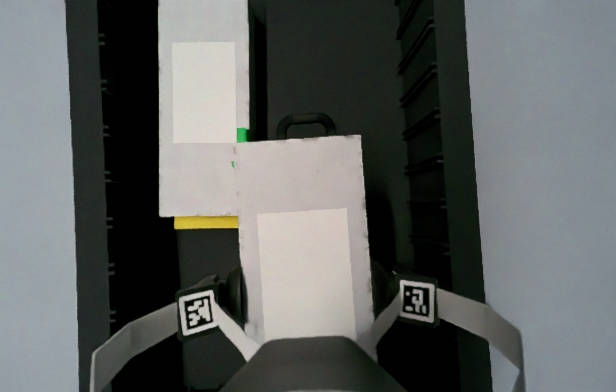

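Call:
execute_actions([
  {"r2":{"joints":{"lift_m":0.948}}},
], cameras=["r2_wrist_camera"])

Scene clock: 226.07 s.
r1.base_odometry: x=+1.354 y=-0.245 heading=+1.171 (m, m, rad; r1's odometry frame)
r1.turned_by_wheels: +0.000 (rad since the last result)
r1.turned_by_imu: +0.000 (rad since the last result)
r1.base_tilt: forward=-0.1 right=-0.3 (deg)
r1.lidar_m: 0.63 0.68 1.27 2.73 2.86 0.86 0.85 2.78 2.06 2.00 1.20 0.64
r1.base_status: not commanded
r1.joint_positions: lift_m=+1.110 arm_m=+0.012 wrist_yaw_rad=+0.000 wrist_pitch_rad=+1.540 wrist_roll_rad=+0.030 gripper_m=+0.100
r1.joint_status: not commanded
r1.motor_effort: lift_m=+22(22) arm_m=-9(9) wrist_yaw_rad=-1(1) wrist_pitch_rad=-2(1) wrist_roll_rad=-2(0) gripper_m=+0(2) wheel_0=-1(1) wheel_1=+1(1) wheel_2=+0(0) (%)
r1.hand_pose: x=+0.1913 y=-0.0874 z=+0.9998 quat_wxyz=(+0.718, +0.011, +0.696, -0.011) (m; r1's base frame)
r1.wrist_depth_mm: 1138 1182 1160 1229 1182 1205 1229 / 1160 1160 1160 1205 1255 1255 1255 / 1160 1160 1160 1205 1229 1229 1255 / 1182 1182 1182 1205 1229 1255 1255 / 1160 1182 991 1008 1229 1255 1255 / 1182 1182 991 1008 1229 1281 1255 / 1182 1229 1229 - 1255 1281 1255
r2.base_odometry: x=+0.070 y=+2.560 heading=-2.090 (m, m, rad; r2's odometry frame)
r2.turned_by_wheels: +0.000 (rad since the last result)
r2.turned_by_imu: +0.000 (rad since the last result)
r2.base_tilt: forward=+0.1 right=-0.2 (deg)
r2.lidar_m: 0.30 0.33 0.49 2.20 2.34 1.72 1.66 1.75 1.91 1.84 0.46 0.33
r2.base_status: not commanded
r2.joint_positions: lift_m=+0.948 arm_m=+0.441 wrist_yaw_rad=+0.000 wrist_pitch_rad=+1.541 wrist_roll_rad=+0.015 gripper_m=+0.010
r2.joint_status: all done
r2.motor_effort: lift_m=+19(20) arm_m=+8(8) wrist_yaw_rad=+0(0) wrist_pitch_rad=-2(2) wrist_roll_rad=-3(2) gripper_m=-23(24) wheel_0=+2(2) wheel_1=+0(1) wheel_2=+0(0) (%)
r2.hand_pose: x=+0.6203 y=-0.0874 z=+0.8379 quat_wxyz=(+0.718, +0.005, +0.696, -0.005) (m; r2's base frame)
r2.wrist_depth_mm: 220 263 263 304 303 233 307 / 218 262 262 301 301 220 304 / 215 259 260 223 300 224 303 / 223 258 258 215 298 227 301 / 220 281 297 209 297 214 300 / 218 246 190 204 190 211 298 / 215 255 294 108 294 211 297
pictures: r2_wrist_camera
camera_calibration (this result's frames):
r2_wrist_camera: T_world_to_cam=[[-0.0507825, -0.99865, 0.0109625, -0.0694085], [-0.99819, 0.0503992, -0.0327972, 0.713426], [0.0322004, -0.0126082, -0.999402, 1.04901], [0, 0, 0, 1]] pos_world=[0.674832, -0.0920446, 1.07254]
Images, in order (width x height): r2_wrist_camera 616x392.

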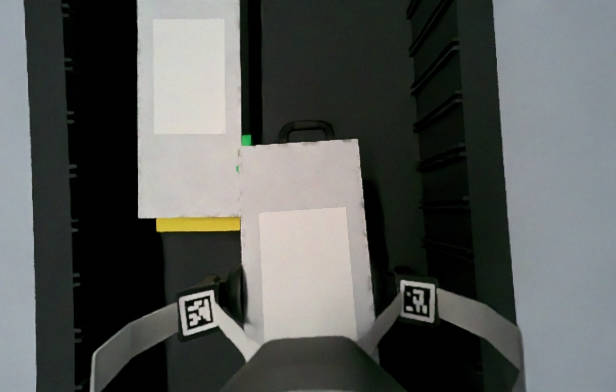

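Call:
execute_actions([
  {"r2":{"joints":{"lift_m":0.953,"arm_m":0.457},"pace":"slow"}},
], cameras=["r2_wrist_camera"])

Call:
execute_actions([
  {"r2":{"joints":{"lift_m":0.93},"pace":"slow"}},
], cameras=["r2_wrist_camera"])

Scene clock: 227.33 s.
r1.base_odometry: x=+1.354 y=-0.245 heading=+1.171 (m, m, rad; r1's odometry frame)
r1.turned_by_wheels: +0.000 (rad since the last result)
r1.turned_by_imu: +0.000 (rad since the last result)
r1.base_tilt: forward=-0.1 right=-0.4 (deg)
r1.lidar_m: 0.62 0.67 1.26 2.72 2.89 0.85 0.85 2.78 2.04 1.99 1.20 0.64
r1.base_status: not commanded
r1.joint_positions: lift_m=+1.110 arm_m=+0.012 wrist_yaw_rad=+0.000 wrist_pitch_rad=+1.540 wrist_roll_rad=+0.030 gripper_m=+0.100
r1.joint_status: not commanded
r1.motor_effort: lift_m=+22(22) arm_m=-9(9) wrist_yaw_rad=-1(2) wrist_pitch_rad=-2(3) wrist_roll_rad=-3(0) gripper_m=-2(0) wheel_0=-1(1) wheel_1=+1(1) wheel_2=+0(0) (%)
r1.hand_pose: x=+0.1913 y=-0.0874 z=+0.9998 quat_wxyz=(+0.718, +0.011, +0.696, -0.011) (m; r1's base frame)
r1.wrist_depth_mm: 1138 1160 1205 1182 1205 1205 1229 / 1160 1182 1160 1182 1229 1281 1229 / 1182 1160 1205 1205 1229 1229 1255 / 1182 1205 1182 1255 1205 1229 1229 / 1182 1182 991 1008 1229 1229 1281 / 1182 1182 1008 991 1229 1281 1255 / 1205 1205 1205 - 1255 1255 1281
r2.base_odometry: x=+0.070 y=+2.560 heading=-2.090 (m, m, rad; r2's odometry frame)
r2.turned_by_wheels: +0.000 (rad since the last result)
r2.turned_by_imu: +0.000 (rad since the last result)
r2.base_tilt: forward=+0.2 right=-0.3 (deg)
r2.lidar_m: 0.29 0.35 0.47 2.19 2.32 1.72 1.65 1.73 1.95 1.83 0.45 0.34
r2.base_status: not commanded
r2.joint_positions: lift_m=+0.952 arm_m=+0.456 wrist_yaw_rad=+0.000 wrist_pitch_rad=+1.540 wrist_roll_rad=+0.015 gripper_m=+0.010
r2.joint_status: all done
r2.motor_effort: lift_m=+26(25) arm_m=+8(12) wrist_yaw_rad=+0(0) wrist_pitch_rad=-1(3) wrist_roll_rad=-2(1) gripper_m=-24(24) wheel_0=+2(2) wheel_1=+0(0) wheel_2=+0(0) (%)
r2.hand_pose: x=+0.6353 y=-0.0874 z=+0.8423 quat_wxyz=(+0.718, +0.005, +0.696, -0.005) (m; r2's base frame)
r2.wrist_depth_mm: 223 266 266 307 306 233 310 / 230 265 265 306 306 237 309 / 225 264 264 215 303 224 307 / 224 263 263 212 301 229 306 / 220 265 281 208 300 227 304 / 217 245 198 204 190 215 303 / 215 250 297 108 298 215 300
pictures: r2_wrist_camera
camera_calibration (this result's frames):
r2_wrist_camera: T_world_to_cam=[[-0.0507851, -0.99865, 0.0109524, -0.0686841], [-0.998184, 0.0503995, -0.0329963, 0.728729], [0.0323997, -0.0126082, -0.999395, 1.05283], [0, 0, 0, 1]] pos_world=[0.689806, -0.0920447, 1.07699]
Images, in order (width x height): r2_wrist_camera 616x392.

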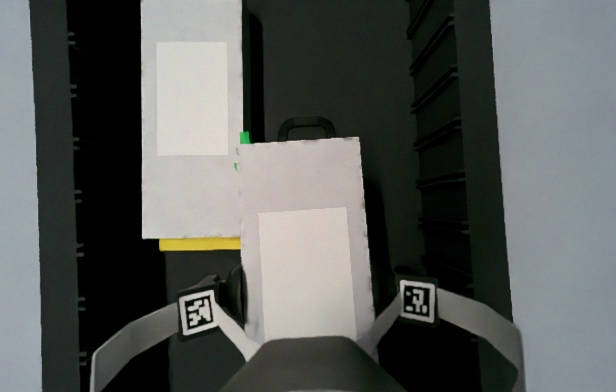

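Scene clock: 228.30 s.
r1.base_odometry: x=+1.354 y=-0.245 heading=+1.171 (m, m, rad; r1's odometry frame)
r1.turned_by_wheels: +0.000 (rad since the last result)
r1.turned_by_imu: +0.000 (rad since the last result)
r1.base_tilt: forward=-0.1 right=-0.3 (deg)
r1.lidar_m: 0.62 0.67 1.29 2.73 2.88 0.88 0.83 2.80 2.04 2.00 1.19 0.65
r1.base_status: not commanded
r1.joint_positions: lift_m=+1.110 arm_m=+0.012 wrist_yaw_rad=+0.000 wrist_pitch_rad=+1.540 wrist_roll_rad=+0.030 gripper_m=+0.100
r1.joint_status: not commanded
r1.motor_effort: lift_m=+22(22) arm_m=-9(9) wrist_yaw_rad=-1(1) wrist_pitch_rad=-2(1) wrist_roll_rad=+0(1) gripper_m=+0(1) wheel_0=-1(1) wheel_1=+1(1) wheel_2=+0(0) (%)
r1.hand_pose: x=+0.1913 y=-0.0874 z=+0.9998 quat_wxyz=(+0.718, +0.011, +0.696, -0.011) (m; r1's base frame)
r1.wrist_depth_mm: 1160 1182 1160 1182 1182 1229 1229 / 1160 1182 1182 1182 1205 1229 1255 / 1182 1182 1182 1205 1205 1229 1229 / 1160 1205 1205 1229 1229 1255 1281 / 1182 1160 991 1008 1229 1255 1255 / 1182 1182 1025 1025 1205 1255 1308 / 1182 1205 1229 - 1255 1255 1255
r2.base_odometry: x=+0.070 y=+2.560 heading=-2.090 (m, m, rad; r2's odometry frame)
r2.turned_by_wheels: +0.000 (rad since the last result)
r2.turned_by_imu: +0.000 (rad since the last result)
r2.base_tilt: forward=+0.2 right=-0.2 (deg)
r2.lidar_m: 0.30 0.32 0.49 2.20 2.33 1.73 1.65 1.74 1.92 1.86 0.47 0.32
r2.base_status: not commanded
r2.joint_positions: lift_m=+0.930 arm_m=+0.456 wrist_yaw_rad=+0.000 wrist_pitch_rad=+1.540 wrist_roll_rad=+0.015 gripper_m=+0.010
r2.joint_status: all done
r2.motor_effort: lift_m=+19(25) arm_m=+8(8) wrist_yaw_rad=-1(1) wrist_pitch_rad=-1(2) wrist_roll_rad=-1(3) gripper_m=-23(23) wheel_0=+2(2) wheel_1=-1(0) wheel_2=+0(0) (%)
r2.hand_pose: x=+0.6353 y=-0.0874 z=+0.8198 quat_wxyz=(+0.718, +0.005, +0.696, -0.005) (m; r2's base frame)
r2.wrist_depth_mm: 200 245 245 285 285 200 287 / 197 243 243 283 283 203 286 / 196 241 241 215 282 197 285 / 195 240 240 212 279 196 285 / 198 258 258 208 279 200 282 / 196 245 198 205 190 193 281 / 195 250 274 108 277 210 278
pictures: r2_wrist_camera
camera_calibration (this result's frames):
r2_wrist_camera: T_world_to_cam=[[-0.0507853, -0.99865, 0.0109524, -0.0684373], [-0.998184, 0.0503997, -0.0329963, 0.727992], [0.0323997, -0.0126082, -0.999395, 1.03035], [0, 0, 0, 1]] pos_world=[0.689812, -0.0920447, 1.05449]
Images, in order (width x height): r2_wrist_camera 616x392.

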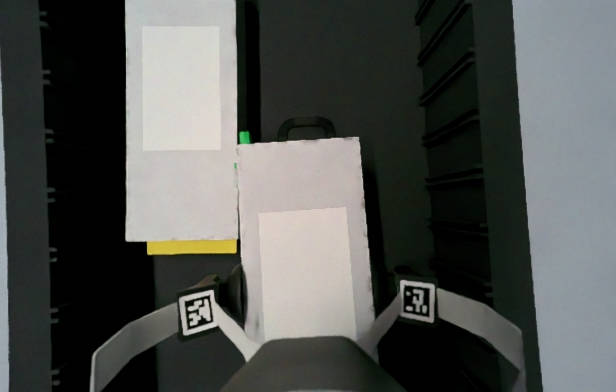

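Call:
execute_actions([
  {"r2":{"joints":{"lift_m":0.906},"base":{"strafe_m":-0.002},"pace":"slow"}},
], cameras=["r2_wrist_camera"])

Call:
execute_actions([
  {"r2":{"joints":{"gripper_m":0.085}}},
], cameras=["r2_wrist_camera"])

Call:
execute_actions([
  {"r2":{"joints":{"lift_m":1.04},"pace":"fast"}},
], cameras=["r2_wrist_camera"])

Scene clock: 229.50 s.
r1.base_odometry: x=+1.354 y=-0.245 heading=+1.171 (m, m, rad; r1's odometry frame)
r1.turned_by_wheels: +0.000 (rad since the last result)
r1.turned_by_imu: +0.000 (rad since the last result)
r1.base_tilt: forward=-0.1 right=-0.3 (deg)
r1.lidar_m: 0.62 0.67 1.27 2.74 2.87 0.87 0.85 2.78 2.05 2.01 1.18 0.65
r1.base_status: not commanded
r1.joint_positions: lift_m=+1.110 arm_m=+0.012 wrist_yaw_rad=+0.000 wrist_pitch_rad=+1.540 wrist_roll_rad=+0.030 gripper_m=+0.100
r1.joint_status: not commanded
r1.motor_effort: lift_m=+22(22) arm_m=-9(9) wrist_yaw_rad=+0(1) wrist_pitch_rad=-2(2) wrist_roll_rad=-1(1) gripper_m=+0(0) wheel_0=-1(1) wheel_1=+1(1) wheel_2=+0(0) (%)
r1.hand_pose: x=+0.1913 y=-0.0874 z=+0.9998 quat_wxyz=(+0.718, +0.011, +0.696, -0.011) (m; r1's base frame)
r1.wrist_depth_mm: 1138 1160 1205 1182 1205 1229 1255 / 1160 1182 1205 1182 1205 1255 1255 / 1138 1205 1205 1205 1205 1229 1229 / 1138 1182 1182 1205 1229 1229 1255 / 1160 1205 991 991 1205 1229 1281 / 1182 1205 1008 991 1229 1255 1255 / 1205 1182 1205 - 1229 1255 1281
r2.base_odometry: x=+0.068 y=+2.561 heading=-2.090 (m, m, rad; r2's odometry frame)
r2.turned_by_wheels: +0.000 (rad since the last result)
r2.turned_by_imu: +0.000 (rad since the last result)
r2.base_tilt: forward=+0.2 right=-0.2 (deg)
r2.lidar_m: 0.32 0.32 0.46 2.21 2.31 1.73 1.66 1.70 1.95 1.85 0.45 0.34
r2.base_status: done
r2.joint_positions: lift_m=+0.906 arm_m=+0.456 wrist_yaw_rad=+0.000 wrist_pitch_rad=+1.540 wrist_roll_rad=+0.015 gripper_m=+0.010
r2.joint_status: all done
r2.motor_effort: lift_m=+20(20) arm_m=+8(8) wrist_yaw_rad=+0(1) wrist_pitch_rad=-1(1) wrist_roll_rad=-1(0) gripper_m=-24(23) wheel_0=+2(8) wheel_1=+0(5) wheel_2=+0(0) (%)
r2.hand_pose: x=+0.6353 y=-0.0874 z=+0.7958 quat_wxyz=(+0.718, +0.005, +0.696, -0.005) (m; r2's base frame)
r2.wrist_depth_mm: 202 220 220 260 259 183 263 / 199 220 219 259 258 186 262 / 196 217 217 215 258 189 260 / 195 216 216 211 256 193 258 / 192 235 216 208 255 196 257 / 191 249 198 205 198 169 170 / 189 251 252 108 252 206 169
pictures: r2_wrist_camera
camera_calibration (this result's frames):
r2_wrist_camera: T_world_to_cam=[[-0.0507851, -0.99865, 0.0109524, -0.0681743], [-0.998184, 0.0503995, -0.0329963, 0.727203], [0.0323997, -0.0126082, -0.999395, 1.00635], [0, 0, 0, 1]] pos_world=[0.689814, -0.0920447, 1.03049]
Images, in order (width x height): r2_wrist_camera 616x392.

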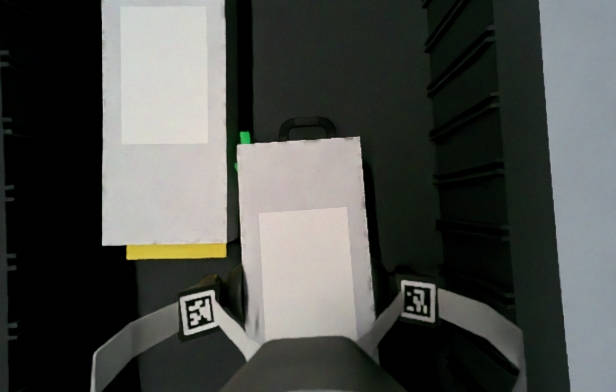

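Scene clock: 231.03 s.
r1.base_odometry: x=+1.354 y=-0.245 heading=+1.171 (m, m, rad; r1's odometry frame)
r1.turned_by_wheels: +0.000 (rad since the last result)
r1.turned_by_imu: +0.000 (rad since the last result)
r1.base_tilt: forward=+0.0 right=-0.3 (deg)
r1.lidar_m: 0.61 0.65 1.26 2.73 2.86 0.87 0.85 2.84 2.05 1.98 1.21 0.67
r1.base_status: not commanded
r1.joint_positions: lift_m=+1.110 arm_m=+0.012 wrist_yaw_rad=+0.000 wrist_pitch_rad=+1.540 wrist_roll_rad=+0.030 gripper_m=+0.100
r1.joint_status: not commanded
r1.motor_effort: lift_m=+22(22) arm_m=-9(9) wrist_yaw_rad=-2(1) wrist_pitch_rad=-1(2) wrist_roll_rad=-2(2) gripper_m=+0(1) wheel_0=-1(1) wheel_1=+1(1) wheel_2=+0(0) (%)
r1.hand_pose: x=+0.1913 y=-0.0874 z=+0.9998 quat_wxyz=(+0.718, +0.011, +0.696, -0.011) (m; r1's base frame)
r1.wrist_depth_mm: 1118 1160 1182 1182 1182 1255 1205 / 1138 1160 1182 1182 1205 1205 1255 / 1160 1182 1182 1205 1229 1205 1255 / 1160 1182 1182 1205 1229 1229 1255 / 1205 1160 1008 1008 1255 1255 1281 / 1182 1182 991 991 1229 1255 1281 / 1205 1205 1205 - 1281 1281 1255
r2.base_odometry: x=+0.068 y=+2.561 heading=-2.090 (m, m, rad; r2's odometry frame)
r2.turned_by_wheels: +0.000 (rad since the last result)
r2.turned_by_imu: +0.000 (rad since the last result)
r2.base_tilt: forward=+0.2 right=-0.2 (deg)
r2.lidar_m: 0.32 0.32 0.48 2.21 2.35 1.70 1.66 1.75 1.90 1.85 0.46 0.33
r2.base_status: not commanded
r2.joint_positions: lift_m=+0.906 arm_m=+0.456 wrist_yaw_rad=+0.000 wrist_pitch_rad=+1.541 wrist_roll_rad=+0.015 gripper_m=+0.085
r2.joint_status: all done
r2.motor_effort: lift_m=+19(20) arm_m=+8(8) wrist_yaw_rad=+1(1) wrist_pitch_rad=-2(6) wrist_roll_rad=-3(0) gripper_m=-1(24) wheel_0=+2(2) wheel_1=+0(0) wheel_2=+0(0) (%)
r2.hand_pose: x=+0.6352 y=-0.0874 z=+0.7959 quat_wxyz=(+0.718, +0.006, +0.696, -0.005) (m; r2's base frame)
r2.wrist_depth_mm: 202 222 223 263 263 182 265 / 200 221 221 262 262 186 264 / 198 220 220 220 259 189 263 / 195 219 219 219 259 192 260 / 192 236 217 217 257 196 259 / 191 254 198 216 200 186 172 / 190 245 254 108 254 179 171
pictures: r2_wrist_camera
camera_calibration (this result's frames):
r2_wrist_camera: T_world_to_cam=[[-0.0511234, -0.998632, 0.0109626, -0.0679736], [-0.998173, 0.0507399, -0.0327966, 0.726986], [0.0321955, -0.0126192, -0.999402, 1.00652], [0, 0, 0, 1]] pos_world=[0.689777, -0.0920662, 1.03051]
Images, in order (width x height): r2_wrist_camera 616x392.

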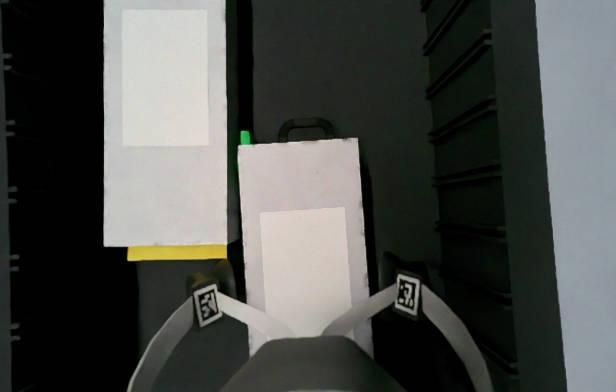

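Scene clock: 232.37 s.
r1.base_odometry: x=+1.354 y=-0.245 heading=+1.171 (m, m, rad; r1's odometry frame)
r1.turned_by_wheels: +0.000 (rad since the last result)
r1.turned_by_imu: +0.000 (rad since the last result)
r1.base_tilt: forward=+0.0 right=-0.4 (deg)
r1.lidar_m: 0.63 0.67 1.25 2.73 2.87 0.89 0.84 2.81 2.05 2.01 1.18 0.65
r1.base_status: not commanded
r1.joint_positions: lift_m=+1.110 arm_m=+0.012 wrist_yaw_rad=+0.000 wrist_pitch_rad=+1.540 wrist_roll_rad=+0.030 gripper_m=+0.100
r1.joint_status: not commanded
r1.motor_effort: lift_m=+21(22) arm_m=-9(9) wrist_yaw_rad=-1(2) wrist_pitch_rad=-1(2) wrist_roll_rad=-1(1) gripper_m=-1(1) wheel_0=-1(1) wheel_1=+1(1) wheel_2=+0(0) (%)
r1.hand_pose: x=+0.1913 y=-0.0874 z=+0.9998 quat_wxyz=(+0.718, +0.011, +0.696, -0.011) (m; r1's base frame)
r1.wrist_depth_mm: 1160 1182 1182 1182 1205 1255 1229 / 1160 1160 1182 1205 1205 1205 1255 / 1160 1182 1182 1229 1229 1255 1229 / 1160 1182 1205 1205 1255 1255 1281 / 1160 1182 976 1008 1205 1229 1281 / 1205 1182 991 991 1255 1229 1255 / 1160 1182 1182 - 1255 1281 1281
r2.base_odometry: x=+0.068 y=+2.561 heading=-2.090 (m, m, rad; r2's odometry frame)
r2.turned_by_wheels: +0.000 (rad since the last result)
r2.turned_by_imu: +0.000 (rad since the last result)
r2.base_tilt: forward=+0.1 right=-0.2 (deg)
r2.lidar_m: 0.30 0.32 0.48 2.22 2.35 1.73 1.64 1.72 1.93 1.84 0.46 0.34
r2.base_status: not commanded
r2.joint_positions: lift_m=+1.040 arm_m=+0.456 wrist_yaw_rad=+0.000 wrist_pitch_rad=+1.540 wrist_roll_rad=+0.015 gripper_m=+0.085
r2.joint_status: all done
r2.motor_effort: lift_m=+22(24) arm_m=+8(8) wrist_yaw_rad=+1(1) wrist_pitch_rad=-2(2) wrist_roll_rad=-3(2) gripper_m=-2(3) wheel_0=+2(2) wheel_1=+0(0) wheel_2=+0(0) (%)
r2.hand_pose: x=+0.6352 y=-0.0874 z=+0.9297 quat_wxyz=(+0.718, +0.006, +0.696, -0.005) (m; r2's base frame)
r2.wrist_depth_mm: 399 340 370 397 370 402 402 / 397 353 355 394 351 397 399 / 394 345 353 394 364 397 397 / 394 340 351 351 375 394 394 / 392 330 389 349 342 392 392 / 387 317 198 349 200 389 389 / 387 327 384 108 362 387 387
pictures: r2_wrist_camera
camera_calibration (this result's frames):
r2_wrist_camera: T_world_to_cam=[[-0.0511247, -0.998632, 0.0109573, -0.0694328], [-0.99817, 0.05074, -0.0328996, 0.731503], [0.0322987, -0.0126192, -0.999399, 1.14017], [0, 0, 0, 1]] pos_world=[0.689789, -0.0920663, 1.16431]
Images, in order (width x height): r2_wrist_camera 616x392.

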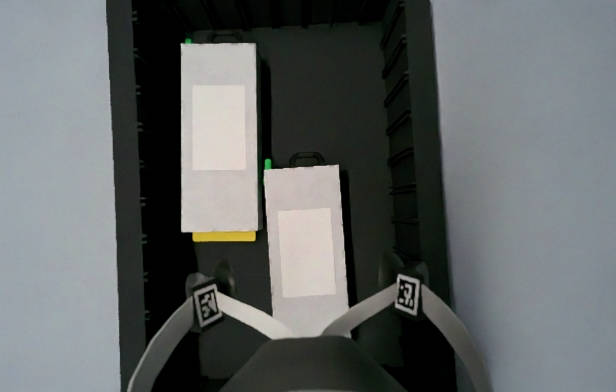

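Call:
execute_actions([
  {"r2":{"joints":{"arm_m":0.02},"base":{"translate_m":-0.3},"pace":"max"}},
], cameras=["r2_head_camera"])

Scene clock: 234.77 s.
r1.base_odometry: x=+1.354 y=-0.245 heading=+1.171 (m, m, rad; r1's odometry frame)
r1.turned_by_wheels: +0.000 (rad since the last result)
r1.turned_by_imu: +0.000 (rad since the last result)
r1.base_tilt: forward=-0.1 right=-0.4 (deg)
r1.lidar_m: 0.62 0.66 1.26 2.73 2.84 0.85 0.85 2.78 2.04 2.00 1.20 0.64
r1.base_status: not commanded
r1.joint_positions: lift_m=+1.110 arm_m=+0.012 wrist_yaw_rad=+0.000 wrist_pitch_rad=+1.540 wrist_roll_rad=+0.030 gripper_m=+0.100
r1.joint_status: not commanded
r1.motor_effort: lift_m=+22(21) arm_m=-9(9) wrist_yaw_rad=-2(1) wrist_pitch_rad=-1(2) wrist_roll_rad=-3(3) gripper_m=-3(1) wheel_0=-1(1) wheel_1=+1(2) wheel_2=+0(0) (%)
r1.hand_pose: x=+0.1913 y=-0.0874 z=+0.9998 quat_wxyz=(+0.718, +0.011, +0.696, -0.011) (m; r1's base frame)
r1.wrist_depth_mm: 1138 1182 1160 1182 1205 1205 1229 / 1160 1160 1205 1182 1255 1205 1229 / 1160 1182 1205 1205 1205 1255 1255 / 1182 1160 1205 1205 1229 1229 1255 / 1182 1205 1008 991 1229 1229 1281 / 1205 1160 1008 1008 1229 1229 1255 / 1205 1205 1229 - 1255 1255 1308
r2.base_odometry: x=+0.217 y=+2.822 heading=-2.090 (m, m, rad; r2's odometry frame)
r2.turned_by_wheels: +0.000 (rad since the last result)
r2.turned_by_imu: +0.000 (rad since the last result)
r2.base_tilt: forward=+0.1 right=-0.2 (deg)
r2.lidar_m: 0.60 0.66 0.93 2.25 1.92 1.39 1.35 1.45 1.93 1.84 0.88 0.64
r2.base_status: done
r2.joint_positions: lift_m=+1.040 arm_m=+0.021 wrist_yaw_rad=+0.000 wrist_pitch_rad=+1.540 wrist_roll_rad=+0.015 gripper_m=+0.085
r2.joint_status: all done
r2.motor_effort: lift_m=+22(22) arm_m=-8(11) wrist_yaw_rad=+0(1) wrist_pitch_rad=-1(1) wrist_roll_rad=-3(2) gripper_m=-1(1) wheel_0=-3(9) wheel_1=-2(7) wheel_2=-1(10) (%)
r2.hand_pose: x=+0.2010 y=-0.0874 z=+0.9297 quat_wxyz=(+0.718, +0.006, +0.696, -0.005) (m; r2's base frame)
r2.wrist_depth_mm: 1160 1160 1160 1160 1160 1160 1160 / 1138 1138 1138 1138 1138 1138 1138 / 1138 1138 1138 1138 1138 1138 1138 / 1138 1138 1138 1118 1138 1138 1138 / 1118 1138 1138 931 1138 1138 1138 / 1118 1118 198 931 201 1138 1118 / 1118 1118 1118 108 1118 1118 1118
pictures: r2_head_camera
Images, in order (width x height): r2_head_camera 420x560.

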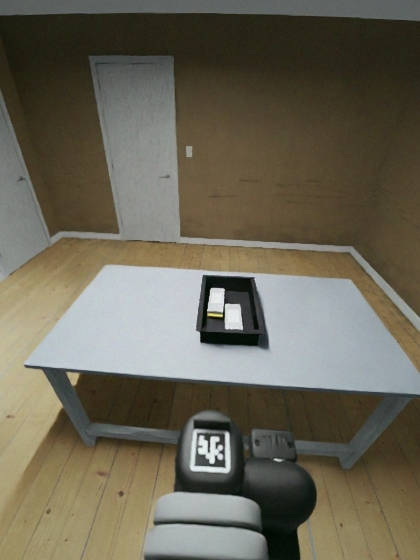

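Call:
finished_scene(scene=1)

The scene is finished: the task was done.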